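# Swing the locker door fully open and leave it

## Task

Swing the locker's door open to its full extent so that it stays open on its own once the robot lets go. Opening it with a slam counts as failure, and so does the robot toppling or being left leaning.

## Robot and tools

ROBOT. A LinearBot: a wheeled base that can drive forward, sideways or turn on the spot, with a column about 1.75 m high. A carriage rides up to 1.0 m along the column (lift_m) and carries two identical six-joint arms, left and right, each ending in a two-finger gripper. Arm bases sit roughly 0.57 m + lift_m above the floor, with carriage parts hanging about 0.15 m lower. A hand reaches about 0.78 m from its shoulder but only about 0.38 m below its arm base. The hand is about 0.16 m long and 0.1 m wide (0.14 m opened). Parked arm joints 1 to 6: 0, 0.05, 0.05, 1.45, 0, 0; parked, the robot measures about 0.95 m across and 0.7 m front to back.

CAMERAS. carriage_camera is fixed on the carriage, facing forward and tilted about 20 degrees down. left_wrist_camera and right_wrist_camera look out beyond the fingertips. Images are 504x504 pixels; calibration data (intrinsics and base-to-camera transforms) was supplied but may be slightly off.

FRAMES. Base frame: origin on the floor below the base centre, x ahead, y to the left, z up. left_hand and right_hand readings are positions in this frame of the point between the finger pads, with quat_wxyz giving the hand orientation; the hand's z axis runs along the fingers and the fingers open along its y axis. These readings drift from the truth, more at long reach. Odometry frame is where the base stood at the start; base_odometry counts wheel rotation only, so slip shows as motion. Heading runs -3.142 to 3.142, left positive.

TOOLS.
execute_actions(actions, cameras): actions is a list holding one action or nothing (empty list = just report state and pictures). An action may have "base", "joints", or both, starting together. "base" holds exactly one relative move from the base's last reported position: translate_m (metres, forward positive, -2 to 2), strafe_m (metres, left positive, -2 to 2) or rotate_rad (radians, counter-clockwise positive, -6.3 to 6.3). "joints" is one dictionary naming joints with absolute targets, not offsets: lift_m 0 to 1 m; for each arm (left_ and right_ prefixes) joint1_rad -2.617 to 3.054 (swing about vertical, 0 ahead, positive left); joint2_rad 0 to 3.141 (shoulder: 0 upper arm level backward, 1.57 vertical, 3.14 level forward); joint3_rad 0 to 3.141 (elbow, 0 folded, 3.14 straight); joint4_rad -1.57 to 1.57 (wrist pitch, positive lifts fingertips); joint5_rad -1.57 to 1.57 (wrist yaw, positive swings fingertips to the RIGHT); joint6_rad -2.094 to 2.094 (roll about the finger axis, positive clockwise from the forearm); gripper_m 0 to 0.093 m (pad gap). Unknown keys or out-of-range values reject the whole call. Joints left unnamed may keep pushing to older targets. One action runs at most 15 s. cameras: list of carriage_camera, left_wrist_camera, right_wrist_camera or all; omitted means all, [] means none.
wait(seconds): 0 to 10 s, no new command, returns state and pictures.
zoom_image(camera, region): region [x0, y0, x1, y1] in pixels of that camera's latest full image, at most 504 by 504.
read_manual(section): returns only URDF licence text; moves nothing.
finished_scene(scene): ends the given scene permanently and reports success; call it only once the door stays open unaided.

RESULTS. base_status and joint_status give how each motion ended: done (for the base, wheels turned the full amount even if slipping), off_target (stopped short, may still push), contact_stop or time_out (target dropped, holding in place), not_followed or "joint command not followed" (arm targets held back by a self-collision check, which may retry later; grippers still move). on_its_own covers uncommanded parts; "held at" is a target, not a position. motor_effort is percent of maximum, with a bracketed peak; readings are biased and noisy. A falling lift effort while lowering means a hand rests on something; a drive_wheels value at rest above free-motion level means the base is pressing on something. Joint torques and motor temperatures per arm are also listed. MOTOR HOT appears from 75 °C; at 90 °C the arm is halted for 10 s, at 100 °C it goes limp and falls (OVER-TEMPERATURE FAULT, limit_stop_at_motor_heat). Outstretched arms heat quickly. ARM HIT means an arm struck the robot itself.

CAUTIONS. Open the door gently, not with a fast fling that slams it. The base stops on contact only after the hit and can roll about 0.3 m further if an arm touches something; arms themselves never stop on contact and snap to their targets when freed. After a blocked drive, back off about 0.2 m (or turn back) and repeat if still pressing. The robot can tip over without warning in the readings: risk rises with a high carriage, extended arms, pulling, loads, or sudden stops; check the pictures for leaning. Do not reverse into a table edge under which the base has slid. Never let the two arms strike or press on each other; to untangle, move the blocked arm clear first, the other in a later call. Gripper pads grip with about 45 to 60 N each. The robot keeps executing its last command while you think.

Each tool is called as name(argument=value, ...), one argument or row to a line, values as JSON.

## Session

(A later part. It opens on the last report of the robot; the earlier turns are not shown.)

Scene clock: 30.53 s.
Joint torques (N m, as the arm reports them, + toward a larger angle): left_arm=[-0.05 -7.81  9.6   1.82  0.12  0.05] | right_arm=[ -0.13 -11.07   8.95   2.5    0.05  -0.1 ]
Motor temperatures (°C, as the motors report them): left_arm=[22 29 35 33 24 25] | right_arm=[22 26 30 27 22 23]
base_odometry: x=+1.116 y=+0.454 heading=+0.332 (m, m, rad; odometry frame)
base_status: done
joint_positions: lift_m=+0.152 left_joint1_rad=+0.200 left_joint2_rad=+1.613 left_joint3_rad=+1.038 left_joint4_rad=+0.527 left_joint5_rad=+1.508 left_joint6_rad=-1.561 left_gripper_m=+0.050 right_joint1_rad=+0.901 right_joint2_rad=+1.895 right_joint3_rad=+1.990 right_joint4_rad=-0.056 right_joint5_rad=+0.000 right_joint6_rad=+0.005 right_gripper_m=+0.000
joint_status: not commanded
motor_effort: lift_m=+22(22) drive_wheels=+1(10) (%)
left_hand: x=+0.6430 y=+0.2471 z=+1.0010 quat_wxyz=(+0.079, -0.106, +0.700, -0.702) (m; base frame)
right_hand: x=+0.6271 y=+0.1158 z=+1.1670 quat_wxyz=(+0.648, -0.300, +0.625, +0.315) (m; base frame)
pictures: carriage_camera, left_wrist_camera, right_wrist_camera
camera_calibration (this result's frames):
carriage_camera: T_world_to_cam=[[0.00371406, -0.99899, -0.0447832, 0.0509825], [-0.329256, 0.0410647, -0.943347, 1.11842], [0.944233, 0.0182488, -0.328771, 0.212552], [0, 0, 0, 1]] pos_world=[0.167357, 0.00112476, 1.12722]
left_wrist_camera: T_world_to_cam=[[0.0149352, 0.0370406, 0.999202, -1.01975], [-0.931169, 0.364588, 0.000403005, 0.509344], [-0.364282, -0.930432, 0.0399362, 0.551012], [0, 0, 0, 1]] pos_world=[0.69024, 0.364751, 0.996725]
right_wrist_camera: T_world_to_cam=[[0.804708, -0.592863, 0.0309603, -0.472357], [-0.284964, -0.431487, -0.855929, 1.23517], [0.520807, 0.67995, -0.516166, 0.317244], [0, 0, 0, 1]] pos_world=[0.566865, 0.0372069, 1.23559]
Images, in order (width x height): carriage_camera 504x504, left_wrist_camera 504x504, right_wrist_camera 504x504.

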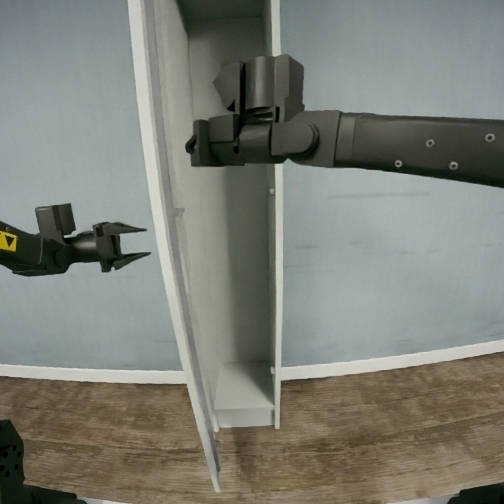

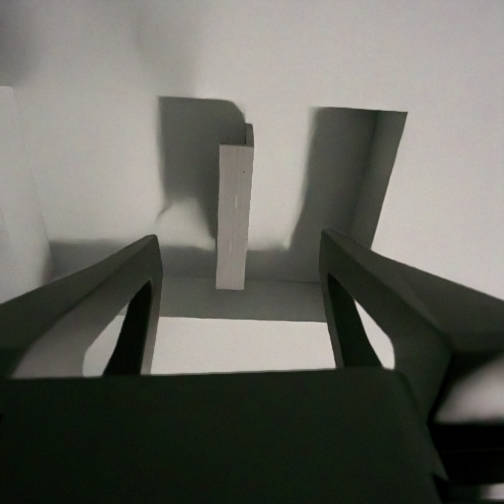

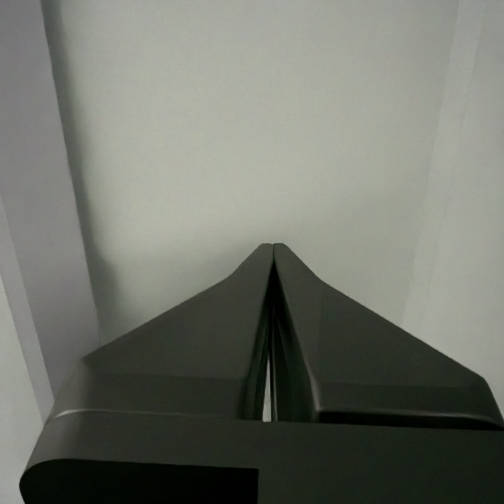

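execute_actions(
  actions=[
    {"base": {"strafe_m": 0.1}, "joints": {"left_joint1_rad": 0, "left_joint2_rad": 0.05, "left_joint3_rad": 0.05, "left_joint4_rad": 1.45, "left_joint5_rad": 0, "left_joint6_rad": 0}},
  ],
  cameras=["carriage_camera", "right_wrist_camera"],
)

execute_actions(
  actions=[
    {"base": {"strafe_m": 0.05}},
  ],
  cameras=["carriage_camera", "right_wrist_camera"],
)

Scene clock: 32.60 s.
Joint torques (N m, as the arm reports them, + toward a larger angle): left_arm=[-0.08  3.34  4.29 -0.29 -0.13  0.12] | right_arm=[  0.13 -10.77   8.96   2.5    0.01  -0.1 ]
Motor temperatures (°C, as the motors report them): left_arm=[22 29 35 32 24 25] | right_arm=[22 27 30 28 22 23]
base_odometry: x=+1.084 y=+0.549 heading=+0.332 (m, m, rad; odometry frame)
base_status: done
joint_positions: lift_m=+0.152 left_joint1_rad=+0.000 left_joint2_rad=+0.063 left_joint3_rad=+0.077 left_joint4_rad=+1.456 left_joint5_rad=+0.010 left_joint6_rad=-0.008 left_gripper_m=+0.050 right_joint1_rad=+0.896 right_joint2_rad=+1.892 right_joint3_rad=+1.990 right_joint4_rad=-0.057 right_joint5_rad=+0.007 right_joint6_rad=+0.004 right_gripper_m=+0.000
joint_status: all done
motor_effort: lift_m=+22(23) drive_wheels=-3(10) (%)
left_hand: x=+0.2877 y=+0.3432 z=+1.1486 quat_wxyz=(+0.999, +0.005, +0.051, -0.004) (m; base frame)
right_hand: x=+0.6297 y=+0.1124 z=+1.1686 quat_wxyz=(+0.651, -0.296, +0.626, +0.312) (m; base frame)
pictures: carriage_camera, right_wrist_camera
camera_calibration (this result's frames):
carriage_camera: T_world_to_cam=[[0.00371406, -0.99899, -0.0447832, 0.0509825], [-0.329256, 0.0410647, -0.943347, 1.11842], [0.944233, 0.0182488, -0.328771, 0.212552], [0, 0, 0, 1]] pos_world=[0.167357, 0.00112476, 1.12722]
right_wrist_camera: T_world_to_cam=[[0.79734, -0.602708, 0.0314996, -0.471403], [-0.28868, -0.426697, -0.857084, 1.23891], [0.530012, 0.674294, -0.514212, 0.311563], [0, 0, 0, 1]] pos_world=[0.568385, 0.034436, 1.23691]
Images, in order (width x height): carriage_camera 504x504, right_wrist_camera 504x504.

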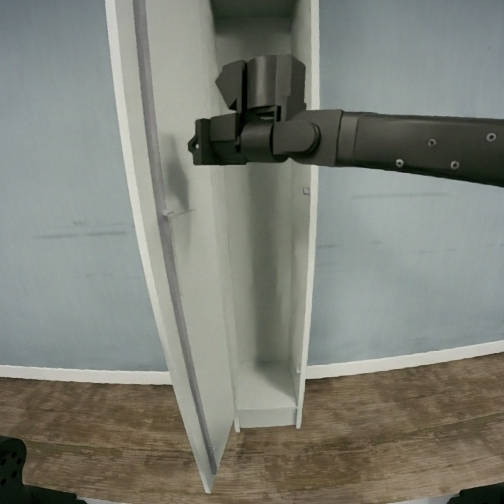

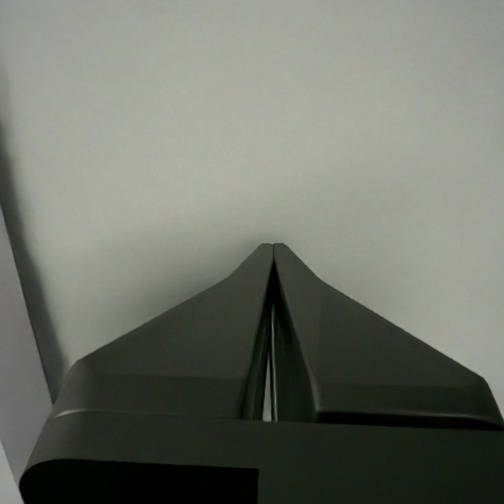

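Scene clock: 33.80 s.
Joint torques (N m, as the arm reports them, + toward a larger angle): left_arm=[-0.09  3.3   4.4  -0.26 -0.11  0.12] | right_arm=[  0.1  -10.81   8.82   2.48  -0.03  -0.09]
Motor temperatures (°C, as the motors report them): left_arm=[22 28 34 32 24 25] | right_arm=[22 27 30 28 22 23]
base_odometry: x=+1.068 y=+0.596 heading=+0.332 (m, m, rad; odometry frame)
base_status: done
joint_positions: lift_m=+0.152 left_joint1_rad=+0.000 left_joint2_rad=+0.063 left_joint3_rad=+0.077 left_joint4_rad=+1.454 left_joint5_rad=+0.009 left_joint6_rad=-0.008 left_gripper_m=+0.050 right_joint1_rad=+0.897 right_joint2_rad=+1.892 right_joint3_rad=+1.992 right_joint4_rad=-0.057 right_joint5_rad=+0.008 right_joint6_rad=+0.004 right_gripper_m=+0.000
joint_status: not commanded
motor_effort: lift_m=+23(22) drive_wheels=-3(9) (%)
left_hand: x=+0.2880 y=+0.3434 z=+1.1486 quat_wxyz=(+0.999, +0.004, +0.051, -0.004) (m; base frame)
right_hand: x=+0.6290 y=+0.1128 z=+1.1693 quat_wxyz=(+0.651, -0.296, +0.625, +0.312) (m; base frame)
pictures: carriage_camera, right_wrist_camera
camera_calibration (this result's frames):
carriage_camera: T_world_to_cam=[[0.00371406, -0.99899, -0.0447832, 0.0509825], [-0.329256, 0.0410647, -0.943347, 1.11842], [0.944233, 0.0182488, -0.328771, 0.212552], [0, 0, 0, 1]] pos_world=[0.167357, 0.00112476, 1.12722]
right_wrist_camera: T_world_to_cam=[[0.797771, -0.602137, 0.0315089, -0.471005], [-0.287559, -0.425878, -0.857868, 1.23962], [0.529973, 0.675322, -0.512903, 0.310437], [0, 0, 0, 1]] pos_world=[0.567695, 0.0346718, 1.2375]
Images, in order (width x height): carriage_camera 504x504, right_wrist_camera 504x504.

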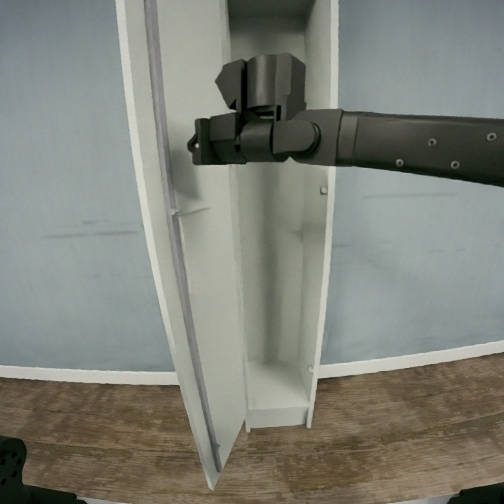

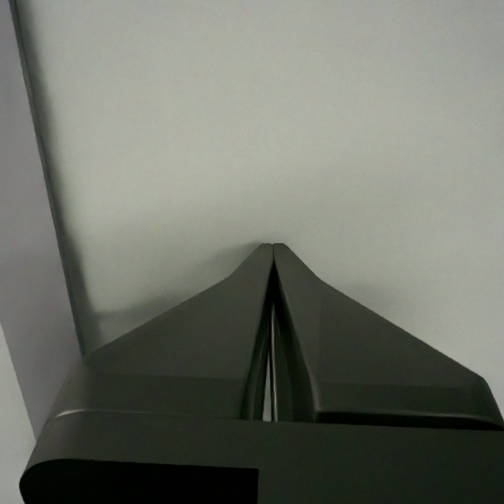

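execute_actions(
  actions=[
    {"base": {"translate_m": 0.05}},
  ],
  cameras=["carriage_camera"],
)

execute_actions(
  actions=[
    {"base": {"strafe_m": 0.07}},
  ],
  cameras=["carriage_camera", "right_wrist_camera"],
)

Scene clock: 35.33 s.
Joint torques (N m, as the arm reports them, + toward a larger angle): left_arm=[-0.08  3.3   4.35 -0.25 -0.12  0.12] | right_arm=[  0.1  -10.79   8.9    2.5    0.04  -0.09]
Motor temperatures (°C, as the motors report them): left_arm=[22 28 34 31 24 25] | right_arm=[22 28 30 29 22 23]
base_odometry: x=+1.115 y=+0.613 heading=+0.333 (m, m, rad; odometry frame)
base_status: done
joint_positions: lift_m=+0.152 left_joint1_rad=+0.000 left_joint2_rad=+0.063 left_joint3_rad=+0.077 left_joint4_rad=+1.453 left_joint5_rad=+0.009 left_joint6_rad=-0.008 left_gripper_m=+0.050 right_joint1_rad=+0.897 right_joint2_rad=+1.892 right_joint3_rad=+1.992 right_joint4_rad=-0.056 right_joint5_rad=+0.003 right_joint6_rad=+0.004 right_gripper_m=+0.000
joint_status: not commanded
motor_effort: lift_m=+21(21) drive_wheels=+3(11) (%)
left_hand: x=+0.2884 y=+0.3434 z=+1.1485 quat_wxyz=(+0.999, +0.004, +0.052, -0.004) (m; base frame)
right_hand: x=+0.6283 y=+0.1133 z=+1.1694 quat_wxyz=(+0.651, -0.298, +0.624, +0.314) (m; base frame)
pictures: carriage_camera
camera_calibration (this result's frames):
carriage_camera: T_world_to_cam=[[0.00371406, -0.99899, -0.0447832, 0.0509825], [-0.329256, 0.0410647, -0.943347, 1.11842], [0.944233, 0.0182488, -0.328771, 0.212552], [0, 0, 0, 1]] pos_world=[0.167357, 0.00112476, 1.12722]
Images, in order (width x height): carriage_camera 504x504.

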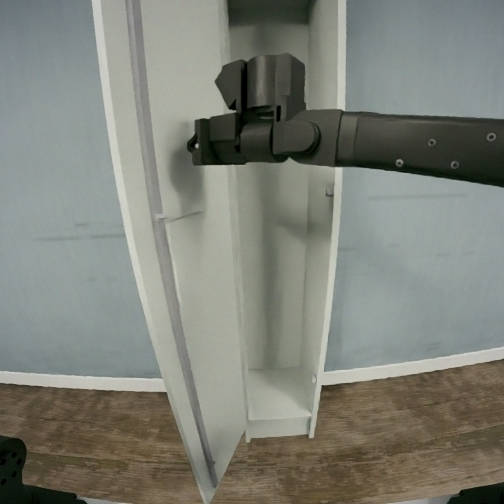

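Scene clock: 36.77 s.
Joint torques (N m, as the arm reports them, + toward a larger angle): left_arm=[-0.08  3.21  4.42 -0.25 -0.12  0.12] | right_arm=[  0.17 -10.55   8.82   2.5   -0.02  -0.1 ]
Motor temperatures (°C, as the motors report them): left_arm=[22 28 34 31 24 25] | right_arm=[22 28 31 29 22 23]
base_odometry: x=+1.092 y=+0.679 heading=+0.332 (m, m, rad; odometry frame)
base_status: done
joint_positions: lift_m=+0.152 left_joint1_rad=+0.000 left_joint2_rad=+0.063 left_joint3_rad=+0.077 left_joint4_rad=+1.453 left_joint5_rad=+0.009 left_joint6_rad=-0.008 left_gripper_m=+0.050 right_joint1_rad=+0.896 right_joint2_rad=+1.890 right_joint3_rad=+1.992 right_joint4_rad=-0.057 right_joint5_rad=+0.008 right_joint6_rad=+0.004 right_gripper_m=+0.000
joint_status: not commanded
motor_effort: lift_m=+22(22) drive_wheels=+1(12) (%)
left_hand: x=+0.2884 y=+0.3435 z=+1.1485 quat_wxyz=(+0.999, +0.004, +0.052, -0.004) (m; base frame)
right_hand: x=+0.6291 y=+0.1119 z=+1.1702 quat_wxyz=(+0.652, -0.296, +0.625, +0.312) (m; base frame)
pictures: carriage_camera, right_wrist_camera
camera_calibration (this result's frames):
carriage_camera: T_world_to_cam=[[0.00371406, -0.99899, -0.0447832, 0.0509825], [-0.329256, 0.0410647, -0.943347, 1.11842], [0.944233, 0.0182488, -0.328771, 0.212552], [0, 0, 0, 1]] pos_world=[0.167357, 0.00112476, 1.12722]
right_wrist_camera: T_world_to_cam=[[0.797288, -0.602774, 0.0315565, -0.471301], [-0.28726, -0.4249, -0.858453, 1.24041], [0.530862, 0.67537, -0.51192, 0.309746], [0, 0, 0, 1]] pos_world=[0.567652, 0.0337709, 1.23828]
Images, in order (width x height): carriage_camera 504x504, right_wrist_camera 504x504.

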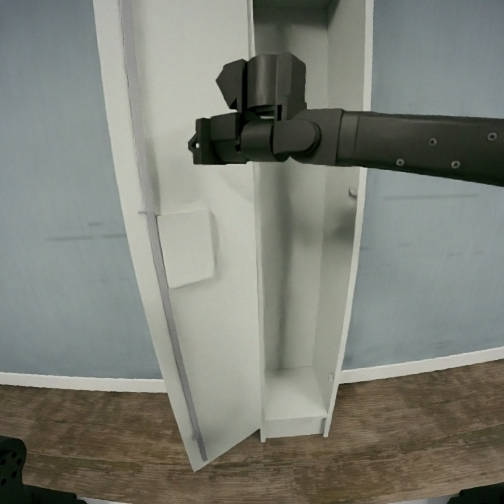

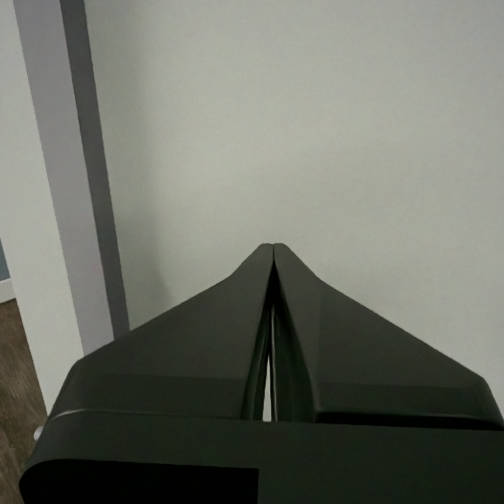

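execute_actions(
  actions=[
    {"base": {"strafe_m": 0.05}},
  ],
  cameras=["carriage_camera"],
)

execute_actions(
  actions=[
    {"base": {"translate_m": 0.04}},
  ],
  cameras=["carriage_camera", "right_wrist_camera"],
)

Scene clock: 38.20 s.
Joint torques (N m, as the arm reports them, + toward a larger angle): left_arm=[-0.13  3.31  4.34 -0.25 -0.11  0.11] | right_arm=[  0.04 -10.56   8.79   2.5    0.01  -0.11]
Motor temperatures (°C, as the motors report them): left_arm=[22 28 34 30 24 25] | right_arm=[22 28 31 29 22 23]
base_odometry: x=+1.076 y=+0.726 heading=+0.332 (m, m, rad; odometry frame)
base_status: done
joint_positions: lift_m=+0.152 left_joint1_rad=+0.000 left_joint2_rad=+0.063 left_joint3_rad=+0.077 left_joint4_rad=+1.453 left_joint5_rad=+0.009 left_joint6_rad=-0.008 left_gripper_m=+0.050 right_joint1_rad=+0.897 right_joint2_rad=+1.890 right_joint3_rad=+1.992 right_joint4_rad=-0.057 right_joint5_rad=+0.006 right_joint6_rad=+0.004 right_gripper_m=+0.000
joint_status: not commanded
motor_effort: lift_m=+22(22) drive_wheels=-3(8) (%)
left_hand: x=+0.2884 y=+0.3435 z=+1.1485 quat_wxyz=(+0.999, +0.004, +0.052, -0.004) (m; base frame)
right_hand: x=+0.6283 y=+0.1125 z=+1.1703 quat_wxyz=(+0.651, -0.297, +0.624, +0.313) (m; base frame)
pictures: carriage_camera
camera_calibration (this result's frames):
carriage_camera: T_world_to_cam=[[0.00371406, -0.99899, -0.0447832, 0.0509825], [-0.329256, 0.0410647, -0.943347, 1.11842], [0.944233, 0.0182488, -0.328771, 0.212552], [0, 0, 0, 1]] pos_world=[0.167357, 0.00112476, 1.12722]
Images, in order (width x height): carriage_camera 504x504.

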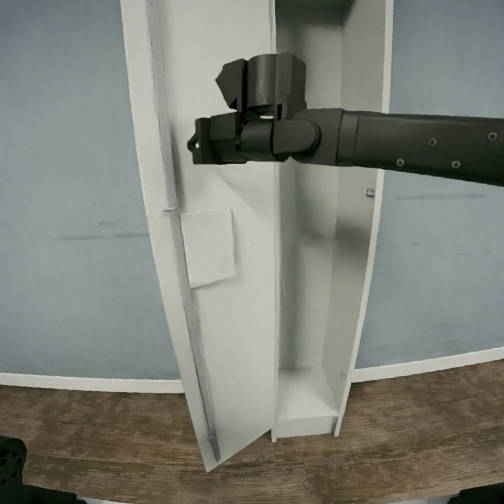

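Scene clock: 39.37 s.
Joint torques (N m, as the arm reports them, + toward a larger angle): left_arm=[-0.09  3.24  4.23 -0.23 -0.1   0.12] | right_arm=[ -0.26 -10.4    8.86   2.49   0.11  -0.11]
Motor temperatures (°C, as the motors report them): left_arm=[22 28 34 30 24 25] | right_arm=[22 29 31 30 22 23]
base_odometry: x=+1.114 y=+0.740 heading=+0.333 (m, m, rad; odometry frame)
base_status: done
joint_positions: lift_m=+0.152 left_joint1_rad=+0.000 left_joint2_rad=+0.063 left_joint3_rad=+0.077 left_joint4_rad=+1.451 left_joint5_rad=+0.008 left_joint6_rad=-0.008 left_gripper_m=+0.050 right_joint1_rad=+0.902 right_joint2_rad=+1.888 right_joint3_rad=+1.992 right_joint4_rad=-0.057 right_joint5_rad=-0.007 right_joint6_rad=+0.004 right_gripper_m=+0.000
joint_status: not commanded
motor_effort: lift_m=+23(22) drive_wheels=+3(10) (%)
left_hand: x=+0.2887 y=+0.3436 z=+1.1485 quat_wxyz=(+0.999, +0.004, +0.053, -0.004) (m; base frame)
right_hand: x=+0.6240 y=+0.1152 z=+1.1712 quat_wxyz=(+0.649, -0.302, +0.621, +0.319) (m; base frame)
pictures: carriage_camera, right_wrist_camera
camera_calibration (this result's frames):
carriage_camera: T_world_to_cam=[[0.00371406, -0.99899, -0.0447832, 0.0509825], [-0.329256, 0.0410647, -0.943347, 1.11842], [0.944233, 0.0182488, -0.328771, 0.212552], [0, 0, 0, 1]] pos_world=[0.167357, 0.00112476, 1.12722]
right_wrist_camera: T_world_to_cam=[[0.809472, -0.58627, 0.0322792, -0.475607], [-0.277001, -0.429776, -0.859397, 1.23647], [0.517712, 0.686716, -0.51029, 0.315653], [0, 0, 0, 1]] pos_world=[0.564077, 0.0358075, 1.23904]
Images, in order (width x height): carriage_camera 504x504, right_wrist_camera 504x504.

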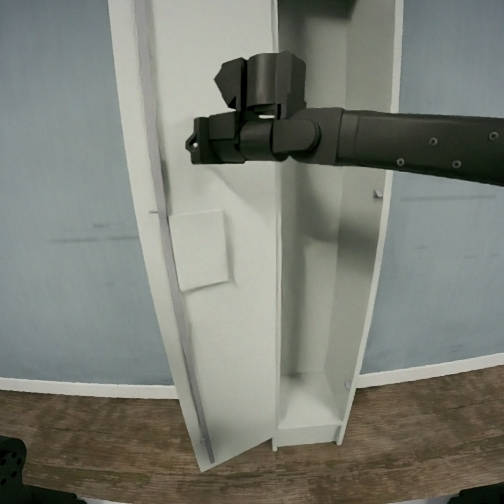

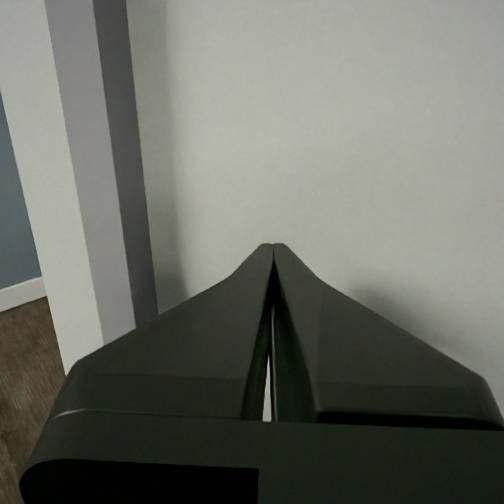

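execute_actions(
  actions=[
    {"base": {"translate_m": 0.03}},
  ],
  cameras=["carriage_camera"],
)

execute_actions(
  actions=[
    {"base": {"translate_m": 0.02}},
  ],
  cameras=["carriage_camera", "right_wrist_camera"],
)

Scene clock: 40.53 s.
Joint torques (N m, as the arm reports them, + toward a larger angle): left_arm=[-0.12  3.22  4.36 -0.22 -0.11  0.12] | right_arm=[ -0.36 -10.23   8.87   2.52   0.11  -0.1 ]
Motor temperatures (°C, as the motors report them): left_arm=[22 28 34 29 24 25] | right_arm=[22 29 31 30 22 23]
base_odometry: x=+1.142 y=+0.750 heading=+0.333 (m, m, rad; odometry frame)
base_status: done
joint_positions: lift_m=+0.152 left_joint1_rad=+0.000 left_joint2_rad=+0.063 left_joint3_rad=+0.077 left_joint4_rad=+1.451 left_joint5_rad=+0.008 left_joint6_rad=-0.008 left_gripper_m=+0.050 right_joint1_rad=+0.903 right_joint2_rad=+1.887 right_joint3_rad=+1.992 right_joint4_rad=-0.057 right_joint5_rad=-0.008 right_joint6_rad=+0.004 right_gripper_m=+0.000
joint_status: not commanded
motor_effort: lift_m=+21(22) drive_wheels=-5(12) (%)
left_hand: x=+0.2889 y=+0.3437 z=+1.1485 quat_wxyz=(+0.999, +0.004, +0.053, -0.004) (m; base frame)
right_hand: x=+0.6233 y=+0.1151 z=+1.1721 quat_wxyz=(+0.650, -0.302, +0.620, +0.320) (m; base frame)
pictures: carriage_camera
camera_calibration (this result's frames):
carriage_camera: T_world_to_cam=[[0.00371406, -0.99899, -0.0447832, 0.0509825], [-0.329256, 0.0410647, -0.943347, 1.11842], [0.944233, 0.0182488, -0.328771, 0.212552], [0, 0, 0, 1]] pos_world=[0.167357, 0.00112476, 1.12722]
Images, in order (width x height): carriage_camera 504x504.

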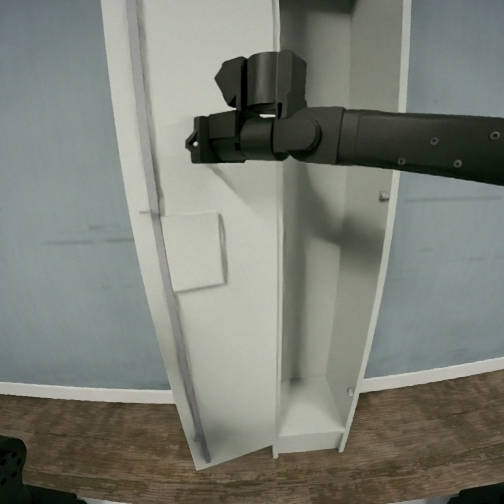

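Scene clock: 41.47 s.
Joint torques (N m, as the arm reports them, + toward a larger angle): left_arm=[-0.1   3.34  4.36 -0.2  -0.1   0.12] | right_arm=[ -0.23 -10.36   8.82   2.47   0.09  -0.1 ]
Motor temperatures (°C, as the motors report them): left_arm=[22 28 34 29 24 25] | right_arm=[22 29 31 30 22 23]
base_odometry: x=+1.161 y=+0.756 heading=+0.334 (m, m, rad; odometry frame)
base_status: done
joint_positions: lift_m=+0.152 left_joint1_rad=+0.000 left_joint2_rad=+0.063 left_joint3_rad=+0.077 left_joint4_rad=+1.449 left_joint5_rad=+0.007 left_joint6_rad=-0.008 left_gripper_m=+0.050 right_joint1_rad=+0.902 right_joint2_rad=+1.887 right_joint3_rad=+1.992 right_joint4_rad=-0.055 right_joint5_rad=-0.007 right_joint6_rad=+0.004 right_gripper_m=+0.000
joint_status: not commanded
motor_effort: lift_m=+21(21) drive_wheels=-5(10) (%)
left_hand: x=+0.2892 y=+0.3438 z=+1.1484 quat_wxyz=(+0.999, +0.003, +0.054, -0.004) (m; base frame)
right_hand: x=+0.6239 y=+0.1146 z=+1.1725 quat_wxyz=(+0.650, -0.301, +0.620, +0.319) (m; base frame)
pictures: carriage_camera, right_wrist_camera
camera_calibration (this result's frames):
carriage_camera: T_world_to_cam=[[0.00371406, -0.99899, -0.0447832, 0.0509825], [-0.329256, 0.0410647, -0.943347, 1.11842], [0.944233, 0.0182488, -0.328771, 0.212552], [0, 0, 0, 1]] pos_world=[0.167357, 0.00112476, 1.12722]
right_wrist_camera: T_world_to_cam=[[0.809179, -0.586666, 0.0324409, -0.475968], [-0.275321, -0.427364, -0.861138, 1.23803], [0.519065, 0.687883, -0.507335, 0.312372], [0, 0, 0, 1]] pos_world=[0.563857, 0.0349789, 1.24003]
Images, in order (width x height): carriage_camera 504x504, right_wrist_camera 504x504.

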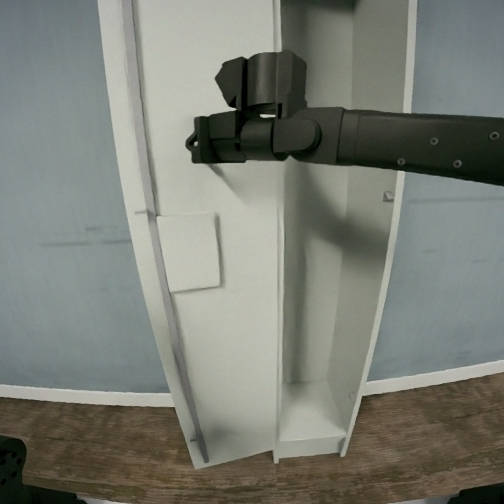

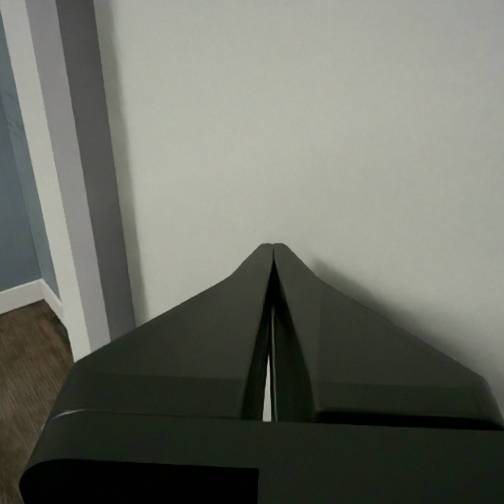

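execute_actions(
  actions=[
    {"base": {"translate_m": 0.02}},
  ],
  cameras=["carriage_camera", "right_wrist_camera"],
)

Scene clock: 42.87 s.
Joint torques (N m, as the arm reports them, + toward a larger angle): left_arm=[-0.1   3.34  4.36 -0.19 -0.11  0.11] | right_arm=[ -0.47 -10.4    8.79   2.5    0.12  -0.11]
Motor temperatures (°C, as the motors report them): left_arm=[22 28 33 29 24 25] | right_arm=[22 29 31 30 22 23]
base_odometry: x=+1.180 y=+0.763 heading=+0.334 (m, m, rad; odometry frame)
base_status: done
joint_positions: lift_m=+0.152 left_joint1_rad=+0.000 left_joint2_rad=+0.063 left_joint3_rad=+0.077 left_joint4_rad=+1.449 left_joint5_rad=+0.007 left_joint6_rad=-0.008 left_gripper_m=+0.050 right_joint1_rad=+0.904 right_joint2_rad=+1.887 right_joint3_rad=+1.992 right_joint4_rad=-0.056 right_joint5_rad=-0.008 right_joint6_rad=+0.004 right_gripper_m=+0.000
joint_status: not commanded
motor_effort: lift_m=+23(22) drive_wheels=-5(9) (%)
left_hand: x=+0.2892 y=+0.3438 z=+1.1484 quat_wxyz=(+0.999, +0.003, +0.054, -0.004) (m; base frame)
right_hand: x=+0.6228 y=+0.1154 z=+1.1723 quat_wxyz=(+0.650, -0.302, +0.620, +0.320) (m; base frame)
pictures: carriage_camera, right_wrist_camera
camera_calibration (this result's frames):
carriage_camera: T_world_to_cam=[[0.00371406, -0.99899, -0.0447832, 0.0509825], [-0.329256, 0.0410647, -0.943347, 1.11842], [0.944233, 0.0182488, -0.328771, 0.212552], [0, 0, 0, 1]] pos_world=[0.167357, 0.00112476, 1.12722]
right_wrist_camera: T_world_to_cam=[[0.810757, -0.584484, 0.0324276, -0.475779], [-0.274572, -0.428623, -0.860751, 1.23717], [0.516994, 0.688956, -0.507993, 0.314183], [0, 0, 0, 1]] pos_world=[0.563002, 0.0357348, 1.23992]
Images, in order (width x height): carriage_camera 504x504, right_wrist_camera 504x504.

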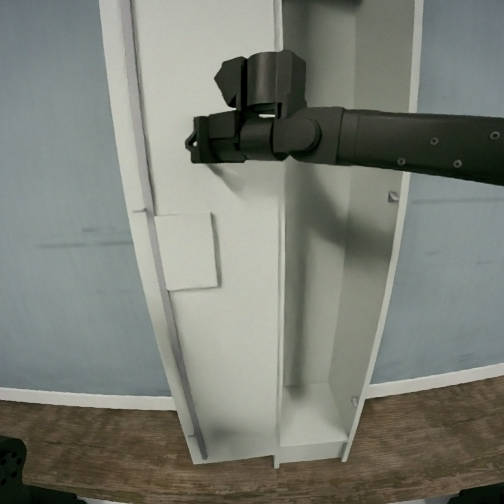

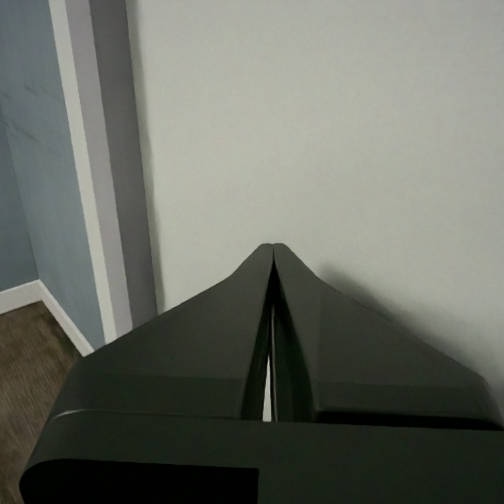

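execute_actions(
  actions=[
    {"base": {"translate_m": 0.015}},
  ],
  cameras=["carriage_camera", "right_wrist_camera"],
)

Scene clock: 44.00 s.
Joint torques (N m, as the arm reports them, + toward a larger angle): left_arm=[-0.15  3.31  4.29 -0.23 -0.1   0.12] | right_arm=[ -0.73 -10.35   8.78   2.47   0.39  -0.1 ]
Motor temperatures (°C, as the motors report them): left_arm=[22 27 33 28 24 25] | right_arm=[22 30 31 30 22 23]
base_odometry: x=+1.194 y=+0.768 heading=+0.335 (m, m, rad; odometry frame)
base_status: done
joint_positions: lift_m=+0.152 left_joint1_rad=+0.000 left_joint2_rad=+0.063 left_joint3_rad=+0.077 left_joint4_rad=+1.450 left_joint5_rad=+0.007 left_joint6_rad=-0.008 left_gripper_m=+0.050 right_joint1_rad=+0.909 right_joint2_rad=+1.887 right_joint3_rad=+1.992 right_joint4_rad=-0.054 right_joint5_rad=-0.033 right_joint6_rad=+0.004 right_gripper_m=+0.000
joint_status: not commanded
motor_effort: lift_m=+22(21) drive_wheels=+3(10) (%)
left_hand: x=+0.2890 y=+0.3438 z=+1.1484 quat_wxyz=(+0.999, +0.003, +0.054, -0.004) (m; base frame)
right_hand: x=+0.6171 y=+0.1198 z=+1.1729 quat_wxyz=(+0.646, -0.312, +0.614, +0.330) (m; base frame)
pictures: carriage_camera, right_wrist_camera
camera_calibration (this result's frames):
carriage_camera: T_world_to_cam=[[0.00371406, -0.99899, -0.0447832, 0.0509825], [-0.329256, 0.0410647, -0.943347, 1.11842], [0.944233, 0.0182488, -0.328771, 0.212552], [0, 0, 0, 1]] pos_world=[0.167357, 0.00112476, 1.12722]
right_wrist_camera: T_world_to_cam=[[0.827904, -0.55985, 0.0338126, -0.483729], [-0.259488, -0.435781, -0.861835, 1.23075], [0.497234, 0.704743, -0.50606, 0.322486], [0, 0, 0, 1]] pos_world=[0.559495, 0.0382512, 1.24026]
Images, in order (width x height): carriage_camera 504x504, right_wrist_camera 504x504.

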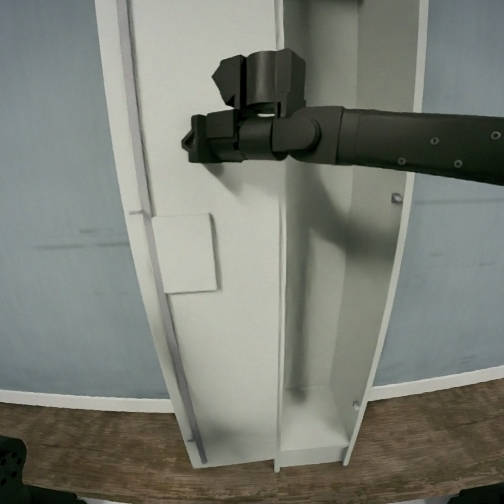

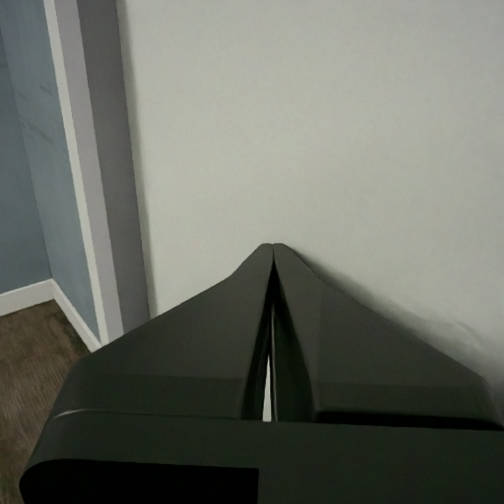

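execute_actions(
  actions=[
    {"base": {"translate_m": 0.012}},
  ],
  cameras=["carriage_camera"],
)

Scene clock: 44.97 s.
Joint torques (N m, as the arm reports them, + toward a larger angle): left_arm=[-0.1   3.31  4.29 -0.22 -0.1   0.12] | right_arm=[-1.61 -9.99  8.78  2.5   0.7  -0.09]
Motor temperatures (°C, as the motors report them): left_arm=[22 27 33 28 24 25] | right_arm=[22 30 32 31 22 23]
base_odometry: x=+1.205 y=+0.772 heading=+0.335 (m, m, rad; odometry frame)
base_status: done
joint_positions: lift_m=+0.152 left_joint1_rad=+0.000 left_joint2_rad=+0.063 left_joint3_rad=+0.077 left_joint4_rad=+1.450 left_joint5_rad=+0.007 left_joint6_rad=-0.008 left_gripper_m=+0.050 right_joint1_rad=+0.921 right_joint2_rad=+1.883 right_joint3_rad=+1.992 right_joint4_rad=-0.057 right_joint5_rad=-0.069 right_joint6_rad=+0.004 right_gripper_m=+0.000
joint_status: not commanded
motor_effort: lift_m=+22(22) drive_wheels=+4(10) (%)
left_hand: x=+0.2890 y=+0.3438 z=+1.1484 quat_wxyz=(+0.999, +0.003, +0.054, -0.004) (m; base frame)
right_hand: x=+0.6054 y=+0.1268 z=+1.1739 quat_wxyz=(+0.638, -0.327, +0.606, +0.345) (m; base frame)
pictures: carriage_camera
camera_calibration (this result's frames):
carriage_camera: T_world_to_cam=[[0.00371406, -0.99899, -0.0447832, 0.0509825], [-0.329256, 0.0410647, -0.943347, 1.11842], [0.944233, 0.0182488, -0.328771, 0.212552], [0, 0, 0, 1]] pos_world=[0.167357, 0.00112476, 1.12722]
Images, in order (width x height): carriage_camera 504x504.

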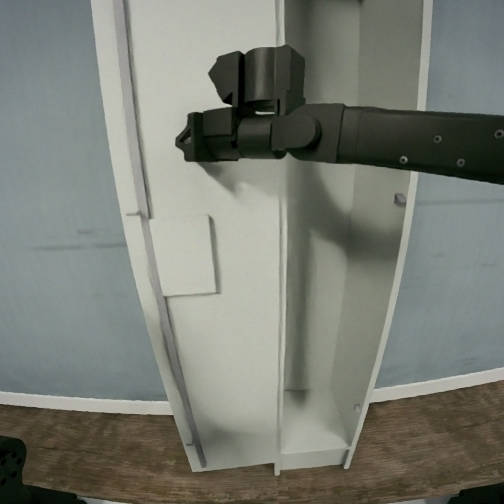

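The hand was pushed back by the full distance of that last move, so the door has reached its stop. I'll back off now.

execute_actions(
  actions=[
    {"base": {"translate_m": -0.08}},
  ],
  cameras=["carriage_camera"],
)

Scene clock: 46.60 s.
Joint torques (N m, as the arm reports them, + toward a larger angle): left_arm=[-0.17  3.36  4.3  -0.22 -0.1   0.11] | right_arm=[-0.27 -9.98  8.78  2.47  0.13 -0.11]
Motor temperatures (°C, as the motors report them): left_arm=[22 27 33 28 24 25] | right_arm=[22 30 32 31 22 23]
base_odometry: x=+1.130 y=+0.746 heading=+0.335 (m, m, rad; odometry frame)
base_status: done
joint_positions: lift_m=+0.152 left_joint1_rad=+0.000 left_joint2_rad=+0.063 left_joint3_rad=+0.077 left_joint4_rad=+1.451 left_joint5_rad=+0.007 left_joint6_rad=-0.008 left_gripper_m=+0.050 right_joint1_rad=+0.902 right_joint2_rad=+1.883 right_joint3_rad=+1.992 right_joint4_rad=-0.055 right_joint5_rad=-0.008 right_joint6_rad=+0.004 right_gripper_m=+0.000
joint_status: not commanded
motor_effort: lift_m=+23(22) drive_wheels=-6(9) (%)
left_hand: x=+0.2889 y=+0.3438 z=+1.1485 quat_wxyz=(+0.999, +0.003, +0.053, -0.004) (m; base frame)
right_hand: x=+0.6228 y=+0.1139 z=+1.1745 quat_wxyz=(+0.651, -0.301, +0.619, +0.320) (m; base frame)
pictures: carriage_camera
camera_calibration (this result's frames):
carriage_camera: T_world_to_cam=[[0.00371406, -0.99899, -0.0447832, 0.0509825], [-0.329256, 0.0410647, -0.943347, 1.11842], [0.944233, 0.0182488, -0.328771, 0.212552], [0, 0, 0, 1]] pos_world=[0.167357, 0.00112476, 1.12722]
Images, in order (width x height): carriage_camera 504x504.

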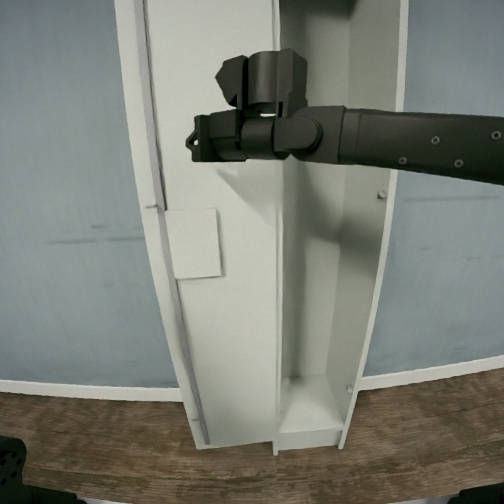

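finished_scene(
  scene=2,
)

The scene is finished: the task was done.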